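# Refit the band over the corner guard and carton

## Task

Slip the band back around both the carton and the corner guard, then leave the carton sitting flat. The guard rests loose and must not shift; if it is displaced the attempt fails immediately. Everything must stay in place on its own once the robot lets go, since an arrangement that depends on the grippers holding it is not counted.

## Robot and tools

Robot: two arms, left_arm and right_arm, facing each other across a table. Each has a parallel gripper whose fingers point along the gripper's own +x axis and close along its y axis. The reported gripper point lies between the finger pads, about 3 to 4 cm behind the tips.

World frame (used in results): origin at the table centre, +z up, table surface at z = +0.020 m. left_arm's base is on the +y side. The names left and right are only labels and do not match image sides. Printed hand positions can be off, more so at long reach.

execute_actions(actions): a list of actions run in sequence. Each action is a table of up to 15 rows. Each row is one control step of 1/30 s, and a short table repeats its last row until 15 steps have passed. A row is always 14 numbers in [-1, 1], even if only one arm moves. The first 7 are for left_arm: dx, dy, dz, rx, ry, rz, opening. The next 7 are the same for right_arm. dx to rz are an offset in that gripper's own axes, measured from its pose at the start of the action, not from the previous row. For the first action of a call, that start pose is the last one reported. Scale: 1.0 = 0.6 m for dx, dy, dz and 180 degrees for rx, ry, rz, which together form one rotation vector. Opening is absolute, not an offset: +1 is fully open (0.088 m), empty fingers meet near -0.80, and values below that down to -1 close no further. Full open to closed takes at least about 0.5 s. An empty list just returns state and images.

Per control step, the commanded pose is clipped to within 70 mm and 16 degrees of the measured pose, so far targets take several actions. The arm stops at its last clipped pose, and the remainder has to be sent again. When position and orientation cannot both be met, position takes priority. Friction may leave the gripper short or slightly tilted, so check the pose after each motion and correct it.

move(target, speed, blocking): target is one 14-number row in the same layout and scale as above. It is an offset in each gripper's own axes, measured from the pose in the last result that showed one. Each gripper follows a straight path, and both paths finish together. Durations run from 0.5 to 10 s, and a path is cut off at 10 s. speed is in m/s, 0.002 to 0.5, default 0.25. Rotation speed is limited to twice that value in rad/s. Opening is applied at the start. The path ignores obstacles and the other arm, and faster contact strikes harder. A target set deeper past a contact presses harder. With blocking=false the call returns after 0.5 s while the motion continues. Use wait(0) to check on it, or stop to brake it. Other motion commands are refused until the move ends. The result adds a "move:" line giving the outcome (done, off_target, moving, held, fault), any limits hit (paced = pose was clipped; held = a check blocked steps, after which the arm may jump faster), and each gripper's distance to its target.

wait(seconds): 0 to 10. It lets the scene run while the arms hold their last command and returns early when a running move ends. stop(): brakes a running move; the fingers keep moving. zoom_image(camera, region): gives a closer view of [x0, y0, x1, y1] pixels, at most 504x504, from cam_high, cam_low, cam_left_wrist or cam_right_wrist (all 672x504). finished_scene(scene): ends scene 1 or 2 irreversibly and reports success. The goal must hold by itself at that point.

Results: the state line gives each gripper's position (m), quaternion wxyz and velocities in the world frame. "Hand target" is the pose the controller is currently driving toward. "pose unreachable" means the clearance check altered or blocked that arm's command. Step readings list positions, and HELD marks steps where an arm was held back. grip_measured is the finger opening on the command scale, with about 1 mm bias per arm. While squeezing something hard it reads up to 0.061 narrower than the real gap. To hold an object, command about 0.07 below grip_measured, or less for a lighter grip. Parts under 3 mm wide get reduced force. grip_effort_n is the motor effort (negative means closing, capped near 83 N). It stays nonzero at rest and reads high while the fingers are moving. Camera calibration (K, distortion, T_world_to_cam) lets you project world points into images; it is slightly inexact.

Avoid: displacing the loose guard; knocking anything off the table; letting the arms collide or press on each other; fast or deep contact; tilting the carton. Load limits per arm in N m: waist 18.2, shoulder 22.5, elbow 22.4, wrist pitch 5.92, wrist yaw 5.9, wrist roll 5.54. Reaching one stops that arm for 10 s. Holding loads heats motors: MOTOR HOT appears from 50 °C, and at 95 °C the arm is held and may lose power. Objects may be nudged by outside pushes now and then. The robot holds its last command while you think, so for an idle arm send zero offsets and the opening you want it to keep.

Each tool is called after "Request:" in YAML: its name, and indented under it one key for each argument.

## Session

Request:
execute_actions:
  actions: []

Scene clock: 0.00 s.
left_arm: end_effector_position=(+0.3767, +0.2705, +0.2342) grip_measured=+0.983 grip_effort_n=n/a end_effector_quat_wxyz=(+0.200, +0.722, +0.370, -0.550) end_effector_velocity=(+0.001, +0.002, -0.002) end_effector_angular_velocity=(+0.007, -0.004, +0.009) | right_arm: end_effector_position=(+0.1242, -0.0971, +0.1440) grip_measured=+0.991 grip_effort_n=n/a end_effector_quat_wxyz=(+0.144, -0.741, -0.014, +0.656) end_effector_velocity=(+0.002, -0.002, +0.000) end_effector_angular_velocity=(-0.009, -0.013, +0.017)
Joint positions: left_arm=[ 0.895  2.116  1.793 -1.301 -0.34   1.769  0.087] | right_arm=[-0.084  2.062  1.631 -0.951  0.171 -1.242  0.088]
Joint velocities: left_arm=[ 0.002  0.002 -0.007  0.007 -0.007 -0.007 -0.   ] | right_arm=[-0.002 -0.002 -0.002 -0.007  0.007 -0.022  0.   ]
Heat: left arm: hottest shoulder 30 °C (+0.0 °C/min); right arm: hottest shoulder 34 °C (+0.0 °C/min).
Hand target (left_arm): +0.377, +0.271, +0.234; +0.200, +0.722, +0.370, -0.550
Hand target (right_arm): +0.124, -0.097, +0.144; -0.144, +0.741, +0.014, -0.656
camera_calibration (this result's frames):
cam_left_wrist: T_world_to_cam=[[-0.767717, 0.633589, 0.0957864, 0.109024], [0.526387, 0.538325, 0.658121, -0.472588], [0.365414, 0.555671, -0.746794, -0.036198], [0, 0, 0, 1]] pos_world=[0.345691, 0.205444, 0.273545]
cam_right_wrist: T_world_to_cam=[[0.199076, 0.949749, 0.24155, 0.0392785], [0.844134, -0.291395, 0.45003, -0.178714], [0.497802, 0.11431, -0.859725, 0.149437], [0, 0, 0, 1]] pos_world=[0.0686491, -0.106463, 0.199414]

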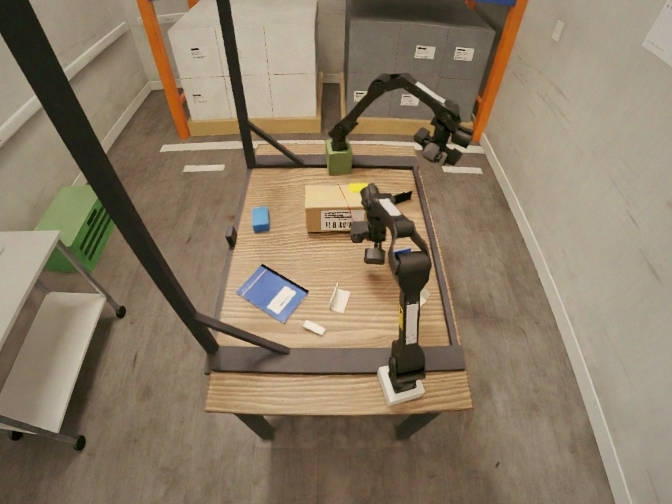

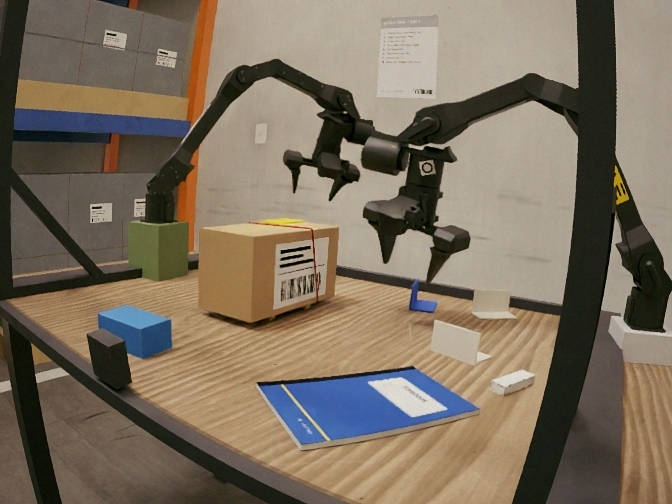

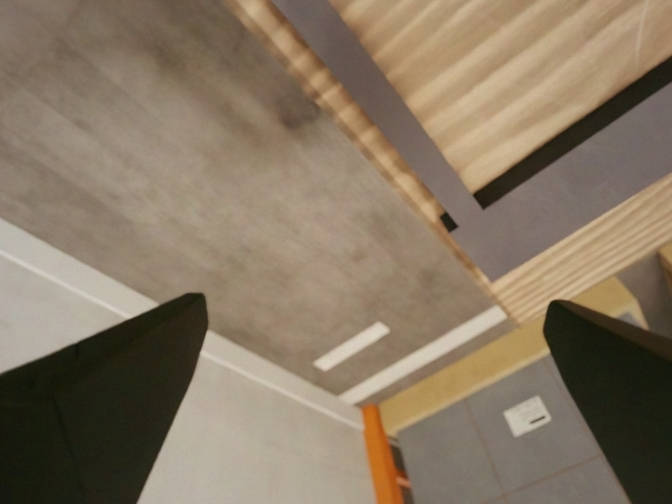

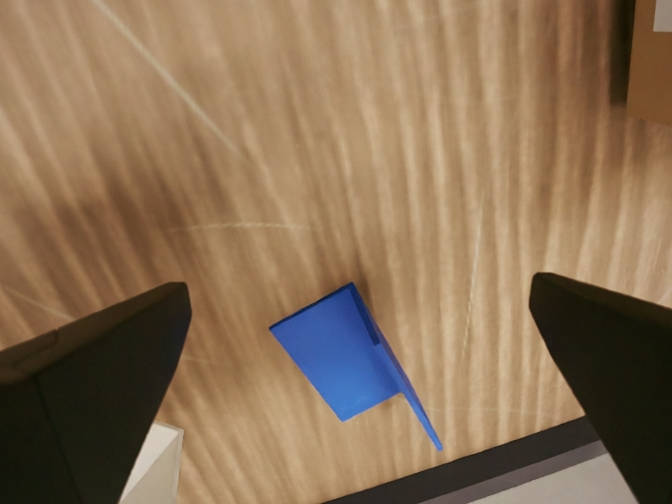

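render zoom.

Request:
zoom_image:
  camera: "cam_high"
  region: [295,170,415,250]

Request:
zoom_image:
  camera: "cam_low"
  region: [190,200,350,335]

Region (295, 170, 415, 250) of cam_high's 672x504 image, scaled by 4.200, with more detail than that image has.

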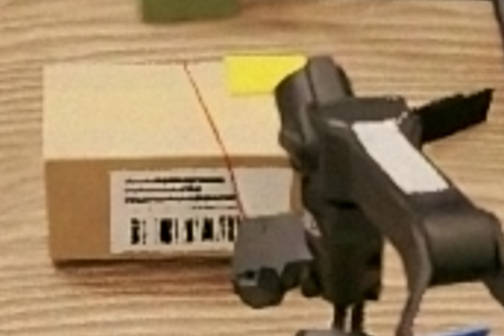

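Region (190, 200, 350, 335) of cam_low's 672x504 image, scaled by 3.150, with more detail than that image has; it fills the top 425 rows of this view, and the rest is white.

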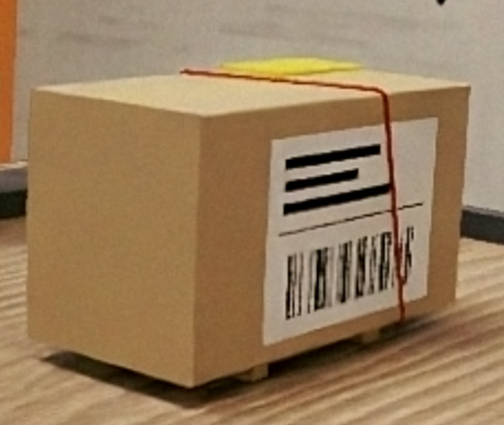

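Request:
move:
  target: [-0.227,-0.374,0.365,-0.695,-0.117,-0.0966,0.3,-0.09,0.298,-0.15,0,0,0,1]
  speed: 0.4

Request:
move:
  target: [0,0,0,-0.5,0,0,0.3,0,0,0,0,0,0,1]
  speed: 0.4

Scene clock: 28.73 s.
left_arm: end_effector_position=(+0.0484, +0.2162, +0.3197) grip_measured=+0.303 grip_effort_n=-15.6 end_effector_quat_wxyz=(+0.706, +0.018, +0.707, -0.048) end_effector_velocity=(-0.003, +0.005, -0.000) end_effector_angular_velocity=(+0.023, -0.001, +0.025) | right_arm: end_effector_position=(+0.1756, -0.2924, +0.1667) grip_measured=+0.991 grip_effort_n=1.2 end_effector_quat_wxyz=(+0.147, -0.742, -0.016, +0.654) end_effector_velocity=(-0.000, -0.004, +0.001) end_effector_angular_velocity=(-0.016, +0.002, +0.020)
Joint positions: left_arm=[ 0.048  1.323  1.254 -1.461  0.012 -1.276  0.054] | right_arm=[-0.177  1.269  0.849 -0.941  0.158 -1.335  0.088]
Joint velocities: left_arm=[-0.012 -0.002 -0.002 -0.022 -0.007 -0.037 -0.   ] | right_arm=[-0.002 -0.007  0.002 -0.022 -0.007 -0.022 -0.001]
Heat: left arm: hottest shoulder 37 °C (+14.6 °C/min); right arm: hottest shoulder 43 °C (+18.8 °C/min).
Hand target (left_arm): +0.048, +0.218, +0.320; +0.707, +0.015, +0.705, -0.047
Hand target (right_arm): +0.176, -0.297, +0.164; -0.144, +0.741, +0.014, -0.655
Off the commanded pose (left_arm): 0.005 m, 1 deg.
Off the commanded pose (right_arm): 0.006 m, 0 deg.
move: done
camera_calibration (this result's frames):
cam_left_wrist: T_world_to_cam=[[-0.0669468, -0.997378, 0.0274873, 0.223707], [-0.919188, 0.0723672, 0.387114, -0.0693892], [-0.388088, 0.00065005, -0.921622, 0.390147], [0, 0, 0, 1]] pos_world=[0.102606, 0.227889, 0.38028]
cam_right_wrist: T_world_to_cam=[[0.19916, 0.947771, 0.24913, 0.207253], [0.841897, -0.295588, 0.451483, -0.290298], [0.501543, 0.119824, -0.856795, 0.166184], [0, 0, 0, 1]] pos_world=[0.119776, -0.30215, 0.221817]

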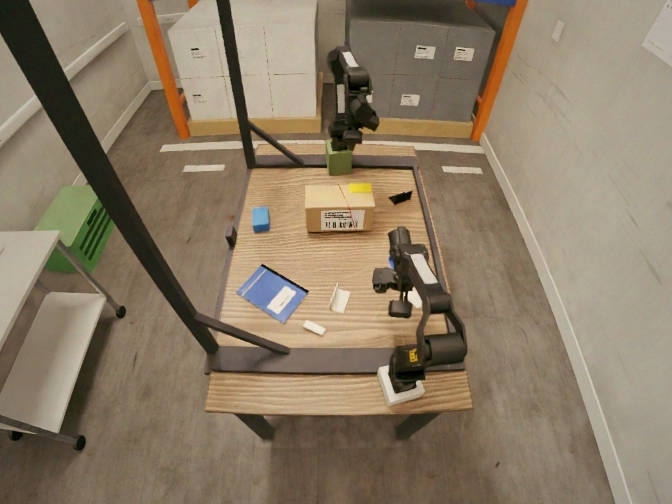

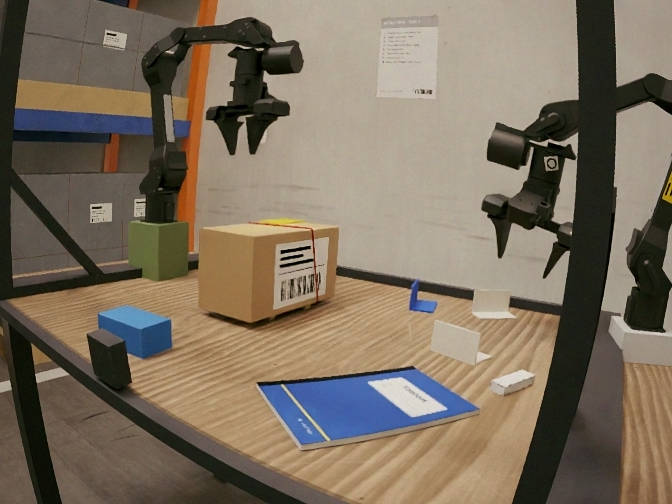

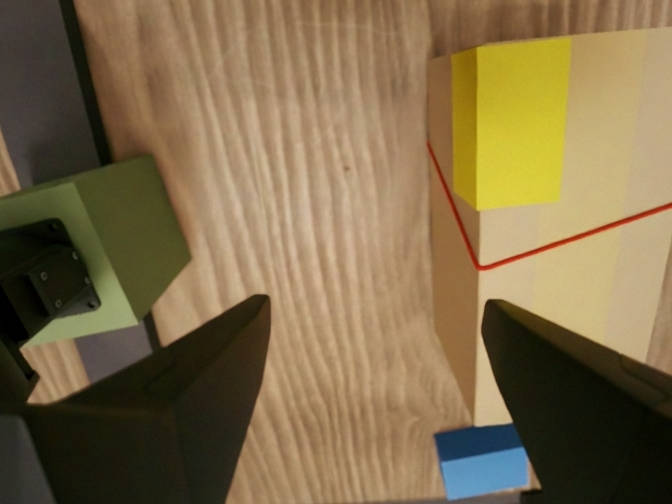

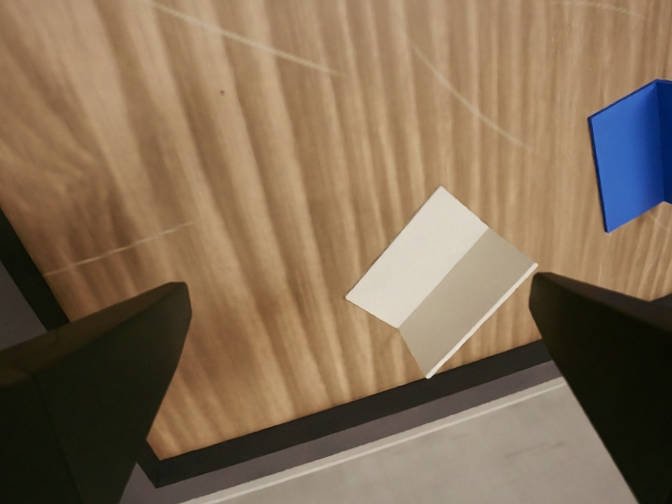

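Scene clock: 31.20 s.
left_arm: end_effector_position=(+0.0484, +0.2161, +0.3197) grip_measured=+0.303 grip_effort_n=-15.6 end_effector_quat_wxyz=(-0.513, +0.485, -0.535, -0.464) end_effector_velocity=(-0.001, +0.005, -0.000) end_effector_angular_velocity=(+0.023, -0.002, +0.005) | right_arm: end_effector_position=(+0.1755, -0.2924, +0.1667) grip_measured=+0.991 grip_effort_n=1.6 end_effector_quat_wxyz=(+0.147, -0.742, -0.016, +0.654) end_effector_velocity=(-0.003, -0.002, -0.001) end_effector_angular_velocity=(-0.010, +0.019, +0.009)
Joint positions: left_arm=[ 0.048  1.323  1.254 -1.461  0.012 -2.84   0.054] | right_arm=[-0.177  1.269  0.849 -0.941  0.158 -1.335  0.088]
Joint velocities: left_arm=[-0.002 -0.002 -0.002 -0.022 -0.007 -0.007 -0.   ] | right_arm=[-0.002 -0.002 -0.002 -0.007 -0.022 -0.007 -0.   ]
Heat: left arm: hottest shoulder 37 °C (+13.5 °C/min); right arm: hottest shoulder 43 °C (+17.3 °C/min).
Hand target (left_arm): +0.048, +0.216, +0.320; +0.511, -0.486, +0.534, +0.466
Hand target (right_arm): +0.176, -0.292, +0.167; -0.147, +0.742, +0.016, -0.654
Off the commanded pose (left_arm): 0.000 m, 0 deg.
Off the commanded pose (right_arm): 0.000 m, 0 deg.
move: done
camera_calibration (this result's frames):
cam_left_wrist: T_world_to_cam=[[0.99708, -0.0747331, -0.0156953, -0.0133998], [-0.0609856, -0.902987, 0.425319, 0.087634], [-0.0459581, -0.423119, -0.904908, 0.45982], [0, 0, 0, 1]] pos_world=[0.0398375, 0.27269, 0.378612]
cam_right_wrist: T_world_to_cam=[[0.199177, 0.947793, 0.249033, 0.207288], [0.842088, -0.29551, 0.451177, -0.290207], [0.501214, 0.119843, -0.856984, 0.1663], [0, 0, 0, 1]] pos_world=[0.119741, -0.302155, 0.221829]

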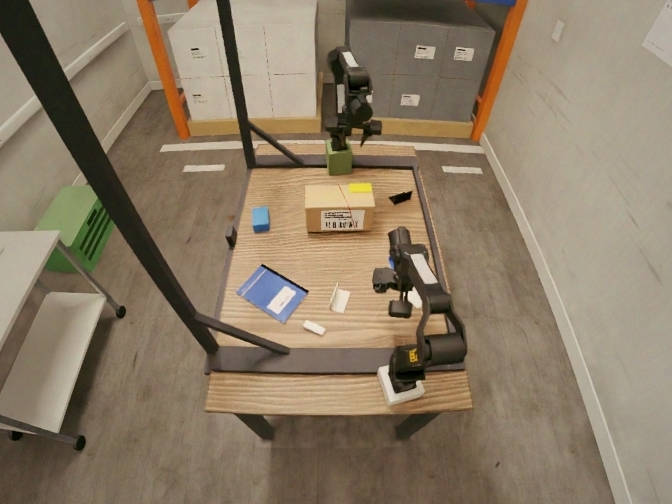

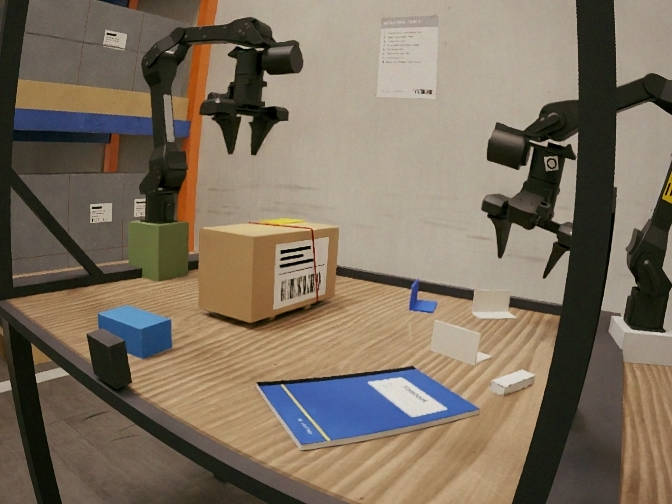

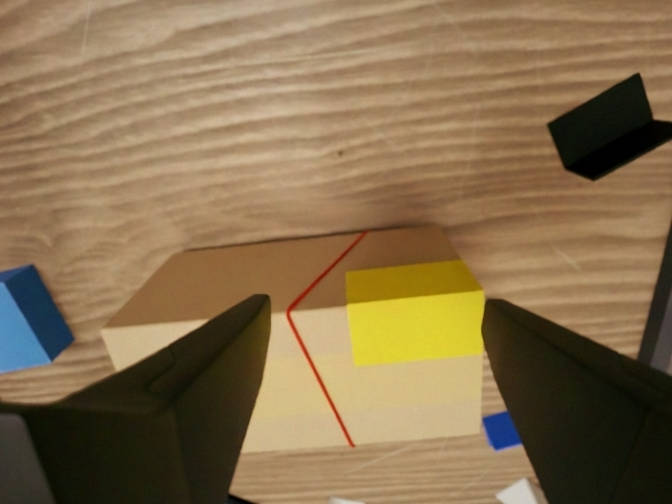

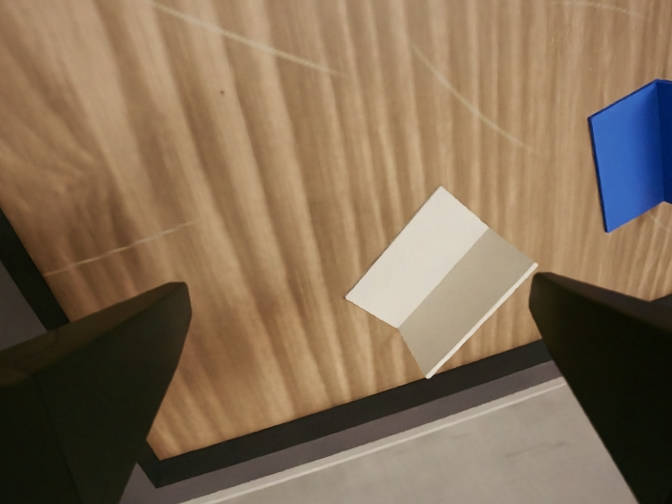

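Request:
zoom_image:
  camera: "cam_left_wrist"
  region: [260,200,500,460]

Region (260, 200, 500, 460) of cam_left_wrist's 672x504 image, scaled by 1.938, with more detail than that image has; it fills the left 465 columns of this view, and the rest is white.

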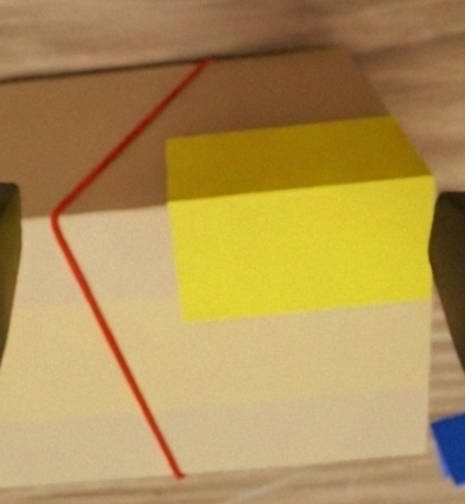

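Request:
move:
  target: [0.148,0.060,-0.152,-0.033,0,0,-0.51,0,0,0,0,0,0,1]
  speed: 0.15

Scene clock: 70.57 s.
left_arm: end_effector_position=(+0.0058, +0.1279, +0.2359) grip_measured=-0.507 grip_effort_n=-15.6 end_effector_quat_wxyz=(-0.490, +0.505, -0.518, -0.487) end_effector_velocity=(-0.002, +0.002, -0.001) end_effector_angular_velocity=(+0.012, +0.008, +0.005) | right_arm: end_effector_position=(+0.1755, -0.2924, +0.1667) grip_measured=+0.991 grip_effort_n=1.2 end_effector_quat_wxyz=(+0.147, -0.742, -0.016, +0.654) end_effector_velocity=(-0.001, -0.008, -0.002) end_effector_angular_velocity=(-0.038, +0.003, +0.011)
Joint positions: left_arm=[-0.155  1.644  1.212 -1.092  0.01  -3.127  0.014] | right_arm=[-0.177  1.269  0.849 -0.941  0.158 -1.335  0.088]
Joint velocities: left_arm=[-0.002  0.002 -0.002 -0.007  0.007 -0.007 -0.   ] | right_arm=[ 0.002 -0.002 -0.002 -0.037 -0.007 -0.007 -0.   ]
Heat: left arm: hottest shoulder 33 °C (-1.0 °C/min); right arm: hottest shoulder 37 °C (-2.0 °C/min).
Hand target (left_arm): +0.004, +0.125, +0.234; +0.489, -0.504, +0.517, +0.490
Hand target (right_arm): +0.176, -0.292, +0.167; -0.147, +0.742, +0.016, -0.654
Off the commanded pose (left_arm): 0.004 m, 1 deg.
Off the commanded pose (right_arm): 0.000 m, 0 deg.
joint sent to its limit (left arm) — the command would take joint 6 (wrist roll) past its lower limit, so that joint was sent only as far as its limit.
move: done
camera_calibration (this result's frames):
cam_left_wrist: T_world_to_cam=[[0.999628, 0.00961318, -0.0255042, 0.0126172], [0.0196167, -0.903396, 0.428359, 0.0398373], [-0.0189225, -0.4287, -0.903249, 0.34486], [0, 0, 0, 1]] pos_world=[-0.00686837, 0.183709, 0.294752]
cam_right_wrist: T_world_to_cam=[[0.199177, 0.947793, 0.249033, 0.207288], [0.842088, -0.29551, 0.451177, -0.290207], [0.501214, 0.119843, -0.856984, 0.1663], [0, 0, 0, 1]] pos_world=[0.119741, -0.302155, 0.221829]

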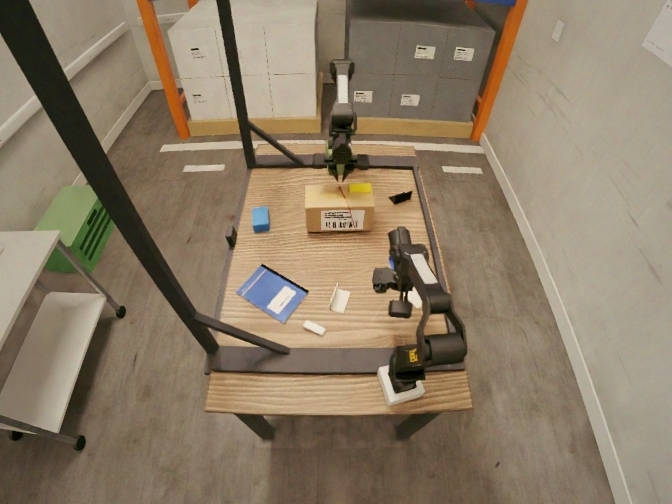

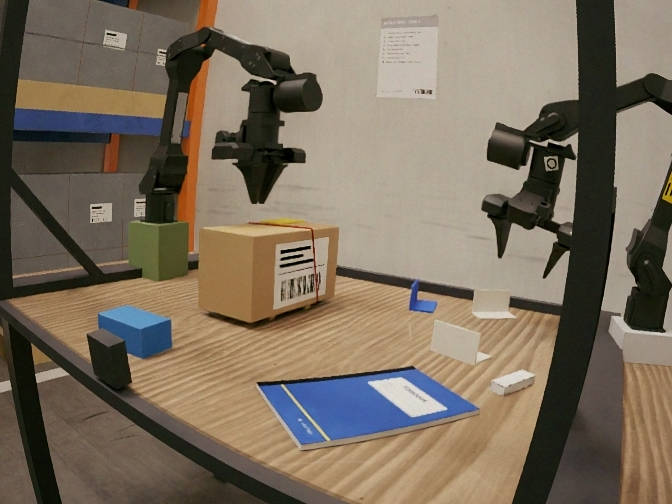

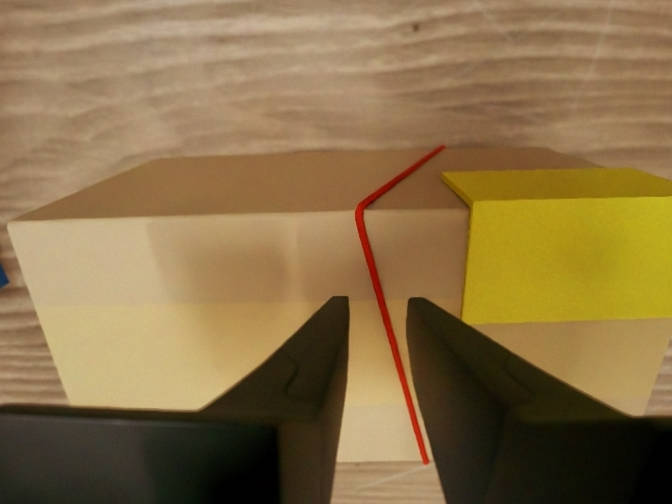

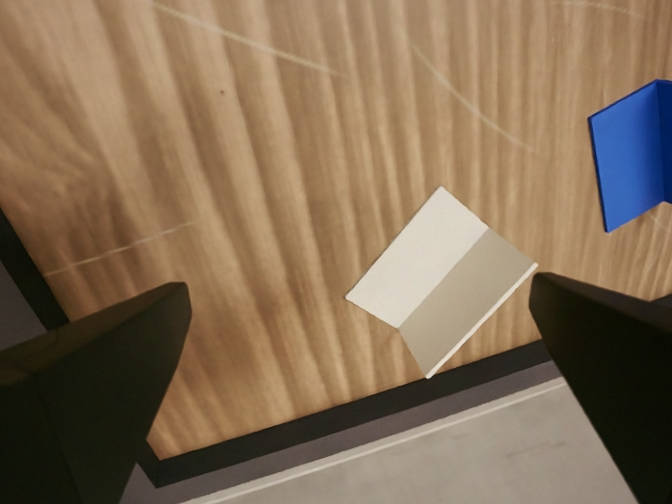

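Request:
move:
  target: [0.040,0.008,0,0,0,0,-0.51,0,0,0,0,0,0,1]
  speed: 0.04

Scene clock: 82.90 s.
left_arm: end_effector_position=(+0.0026, +0.1246, +0.2182) grip_measured=-0.507 grip_effort_n=-15.6 end_effector_quat_wxyz=(-0.487, +0.507, -0.525, -0.479) end_effector_velocity=(-0.004, -0.001, +0.000) end_effector_angular_velocity=(-0.007, +0.023, +0.018) | right_arm: end_effector_position=(+0.1755, -0.2924, +0.1667) grip_measured=+0.991 grip_effort_n=1.6 end_effector_quat_wxyz=(+0.147, -0.742, -0.016, +0.654) end_effector_velocity=(-0.002, +0.001, -0.001) end_effector_angular_velocity=(+0.001, +0.006, +0.011)
Joint positions: left_arm=[-0.166  1.656  1.151 -1.     0.01  -3.127  0.014] | right_arm=[-0.177  1.269  0.849 -0.941  0.158 -1.335  0.088]
Joint velocities: left_arm=[-0.002 -0.002 -0.002  0.007  0.022 -0.022 -0.   ] | right_arm=[ 0.002  0.002 -0.002  0.007 -0.007 -0.007 -0.   ]
Heat: left arm: hottest shoulder 33 °C (-4.0 °C/min); right arm: hottest shoulder 37 °C (-5.0 °C/min).
Hand target (left_arm): +0.001, +0.127, +0.212; +0.491, -0.502, +0.520, +0.486
Hand target (right_arm): +0.176, -0.292, +0.167; -0.147, +0.742, +0.016, -0.654
Off the commanded pose (left_arm): 0.007 m, 1 deg.
Off the commanded pose (right_arm): 0.000 m, 0 deg.
joint sent to its limit (left arm) — the command would take joint 6 (wrist roll) past its lower limit, so that joint was sent only as far as its limit.
move: done
camera_calibration (this result's frames):
cam_left_wrist: T_world_to_cam=[[0.999668, -0.00158219, -0.025706, 0.0168446], [0.0100664, -0.89471, 0.446535, 0.0395093], [-0.0237059, -0.446645, -0.894397, 0.327729], [0, 0, 0, 1]] pos_world=[-0.00946765, 0.181755, 0.27591]
cam_right_wrist: T_world_to_cam=[[0.199177, 0.947793, 0.249033, 0.207288], [0.842088, -0.29551, 0.451177, -0.290207], [0.501214, 0.119843, -0.856984, 0.1663], [0, 0, 0, 1]] pos_world=[0.119741, -0.302155, 0.221829]

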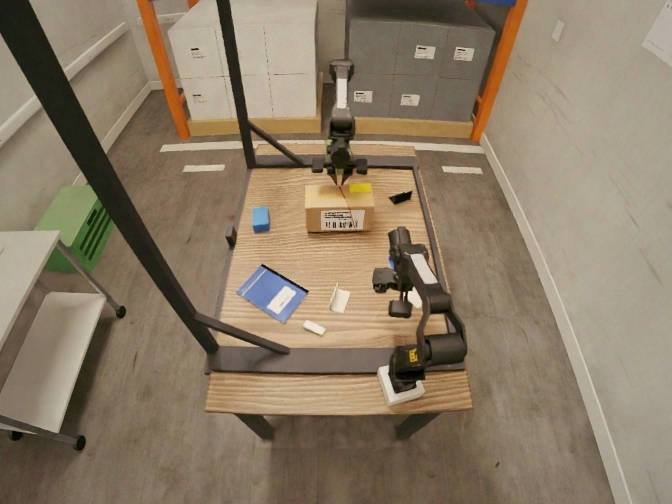

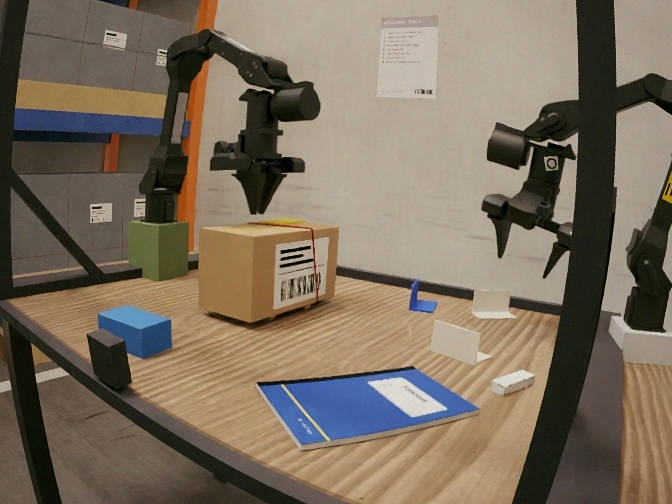

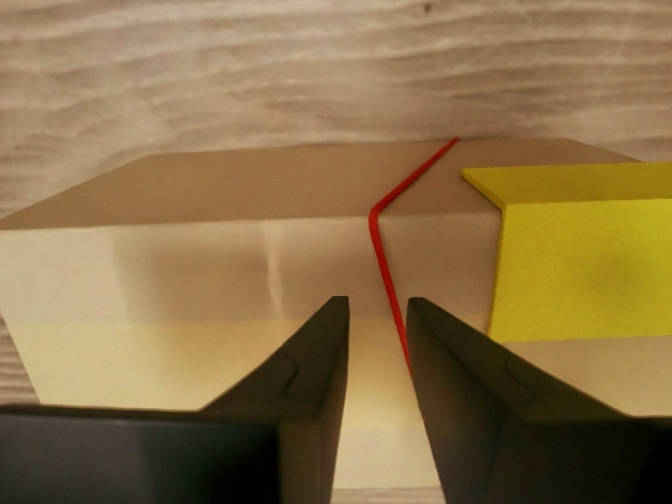

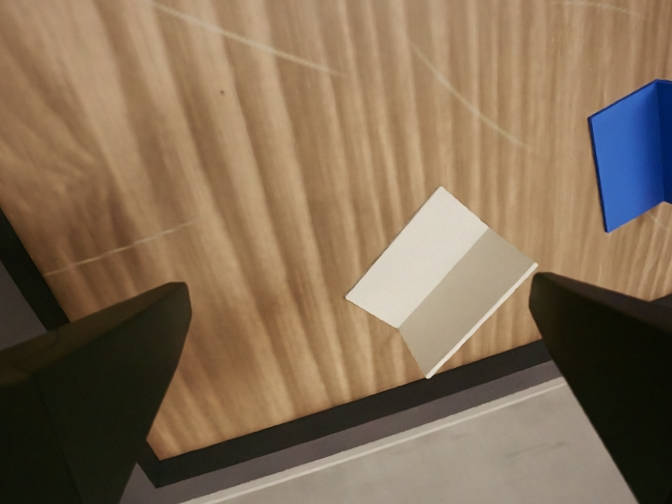

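Request:
move:
  target: [0.014,0,0.016,0,0,0,-0.51,0,0,0,0,0,0,1]
  speed: 0.03

Scene clock: 88.70 s.
left_arm: end_effector_position=(+0.0027, +0.1318, +0.2079) grip_measured=-0.507 grip_effort_n=-15.6 end_effector_quat_wxyz=(-0.489, +0.506, -0.524, -0.481) end_effector_velocity=(+0.000, +0.007, -0.000) end_effector_angular_velocity=(+0.022, -0.008, -0.009) | right_arm: end_effector_position=(+0.1755, -0.2924, +0.1667) grip_measured=+0.991 grip_effort_n=1.2 end_effector_quat_wxyz=(+0.147, -0.742, -0.016, +0.654) end_effector_velocity=(-0.000, -0.005, -0.002) end_effector_angular_velocity=(-0.028, +0.004, +0.006)
Joint positions: left_arm=[-0.166  1.645  1.098 -0.963  0.01  -3.127  0.014] | right_arm=[-0.177  1.269  0.849 -0.941  0.158 -1.335  0.088]
Joint velocities: left_arm=[-0.002 -0.007 -0.007 -0.022 -0.007  0.007  0.   ] | right_arm=[-0.002  0.002 -0.002 -0.022 -0.007 -0.007 -0.   ]
Heat: left arm: hottest shoulder 33 °C (-4.0 °C/min); right arm: hottest shoulder 36 °C (-7.0 °C/min).
Hand target (left_arm): +0.003, +0.134, +0.209; +0.487, -0.507, +0.525, +0.479
Hand target (right_arm): +0.176, -0.292, +0.167; -0.147, +0.742, +0.016, -0.654
Off the commanded pose (left_arm): 0.002 m, 0 deg.
Off the commanded pose (right_arm): 0.000 m, 0 deg.
move: done
camera_calibration (this result's frames):
cam_left_wrist: T_world_to_cam=[[0.99967, -0.0014157, -0.0256424, 0.0164747], [0.0100338, -0.897586, 0.440724, 0.0521291], [-0.0236402, -0.440836, -0.897276, 0.321559], [0, 0, 0, 1]] pos_world=[-0.00939057, 0.188568, 0.265975]
cam_right_wrist: T_world_to_cam=[[0.199177, 0.947793, 0.249033, 0.207288], [0.842088, -0.29551, 0.451177, -0.290207], [0.501214, 0.119843, -0.856984, 0.1663], [0, 0, 0, 1]] pos_world=[0.119741, -0.302155, 0.221829]

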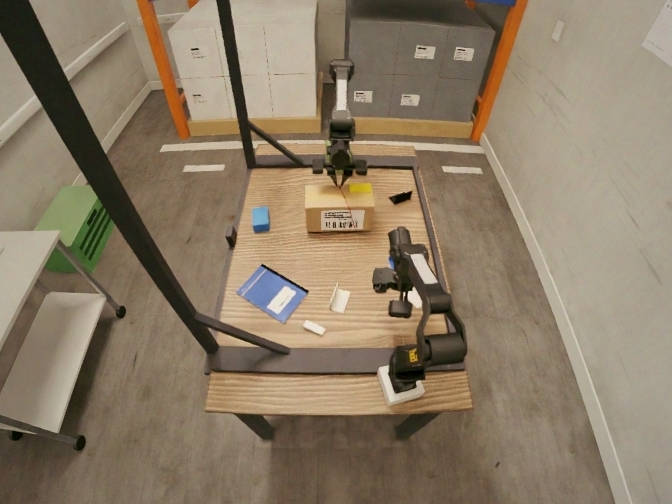

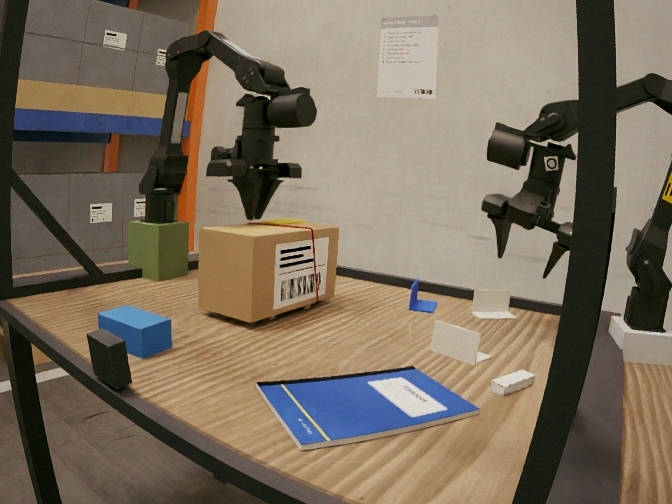

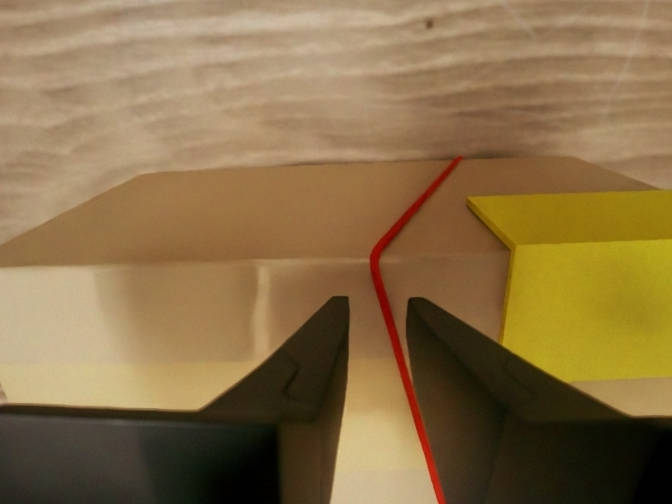

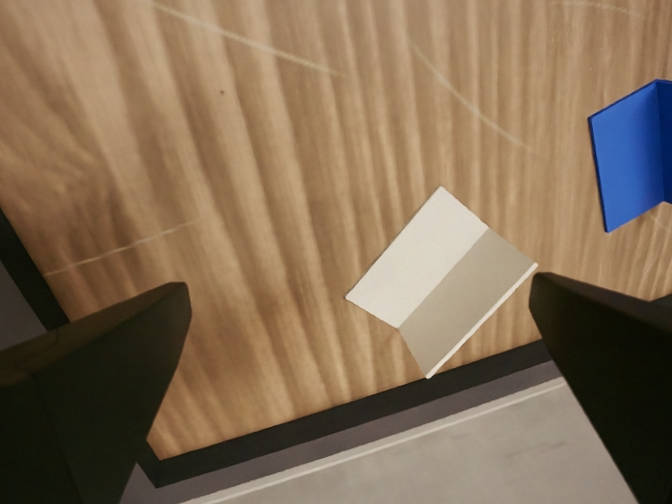

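Request:
zoom_image:
  camera: "cam_low"
  region: [200,170,340,260]

Region (200, 170, 340, 260) of cam_low's 672x504 image, scaled by 3.600, with more detail than that image has; it fills the top 324 rows of this view, and the rest is white.

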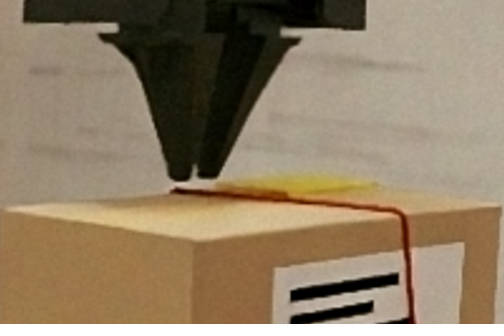

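Request:
move:
  target: [0.016,0,0,0,0,0,-0.51,0,0,0,0,0,0,1]
  speed: 0.012

Request:
zoom_image:
  camera: "cam_low"
  region: [200,170,340,260]

Scene clock: 96.03 s.
left_arm: end_effector_position=(+0.0027, +0.1286, +0.2046) grip_measured=-0.507 grip_effort_n=-15.6 end_effector_quat_wxyz=(-0.483, +0.511, -0.529, -0.475) end_effector_velocity=(+0.000, +0.002, -0.001) end_effector_angular_velocity=(+0.012, -0.009, -0.024) | right_arm: end_effector_position=(+0.1755, -0.2924, +0.1667) grip_measured=+0.991 grip_effort_n=1.6 end_effector_quat_wxyz=(+0.147, -0.742, -0.016, +0.654) end_effector_velocity=(-0.004, +0.001, +0.001) end_effector_angular_velocity=(+0.008, +0.018, +0.028)
Joint positions: left_arm=[-0.166  1.645  1.082 -0.927  0.01  -3.127  0.014] | right_arm=[-0.177  1.269  0.849 -0.941  0.158 -1.335  0.088]
Joint velocities: left_arm=[-0.002  0.002 -0.002 -0.007 -0.007  0.022 -0.   ] | right_arm=[ 0.002 -0.007 -0.002  0.007 -0.022 -0.022 -0.   ]
Heat: left arm: hottest shoulder 34 °C (-2.0 °C/min); right arm: hottest shoulder 36 °C (-6.0 °C/min).
Hand target (left_arm): +0.003, +0.131, +0.198; +0.489, -0.506, +0.524, +0.481
Hand target (right_arm): +0.176, -0.292, +0.167; -0.147, +0.742, +0.016, -0.654
Off the commanded pose (left_arm): 0.007 m, 1 deg.
Off the commanded pose (right_arm): 0.000 m, 0 deg.
move: done
camera_calibration (this result's frames):
cam_left_wrist: T_world_to_cam=[[0.999664, -0.00194595, -0.0258408, 0.0165295], [0.0101387, -0.888318, 0.459116, 0.0457819], [-0.0238482, -0.459224, -0.888, 0.317626], [0, 0, 0, 1]] pos_world=[-0.00941326, 0.186562, 0.26146]
cam_right_wrist: T_world_to_cam=[[0.199177, 0.947793, 0.249033, 0.207288], [0.842088, -0.29551, 0.451177, -0.290207], [0.501214, 0.119843, -0.856984, 0.1663], [0, 0, 0, 1]] pos_world=[0.119741, -0.302155, 0.221829]

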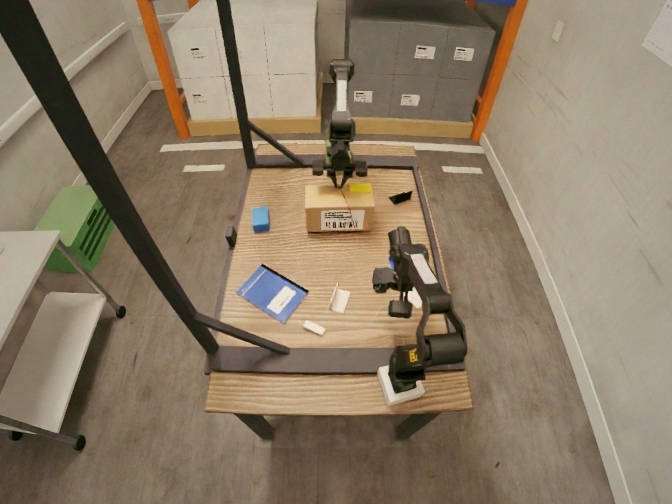

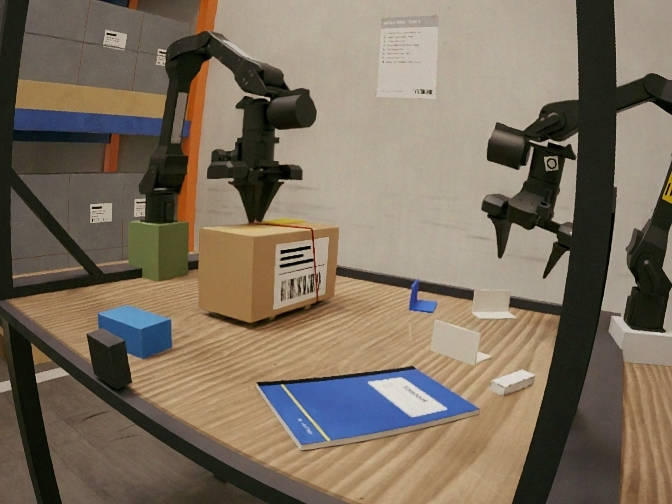

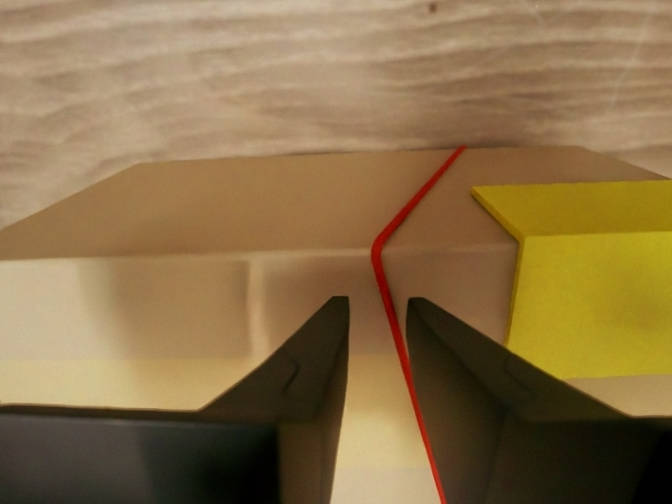

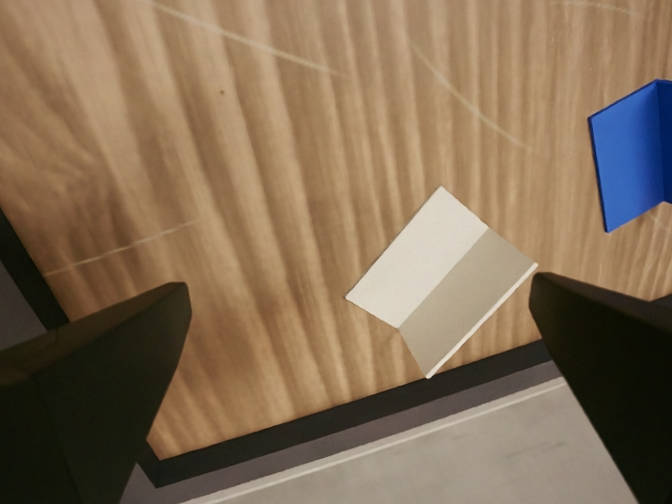

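Region (200, 170, 340, 260) of cam_low's 672x504 image, scaled by 3.600, with more detail than that image has; it fills the top 324 rows of this view, and the rest is white.

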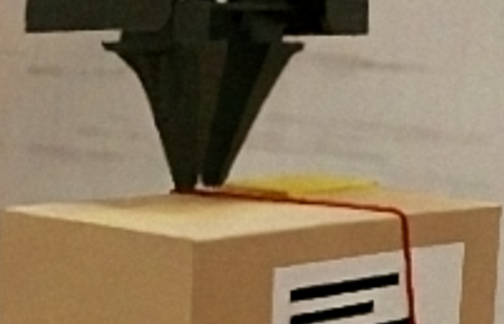

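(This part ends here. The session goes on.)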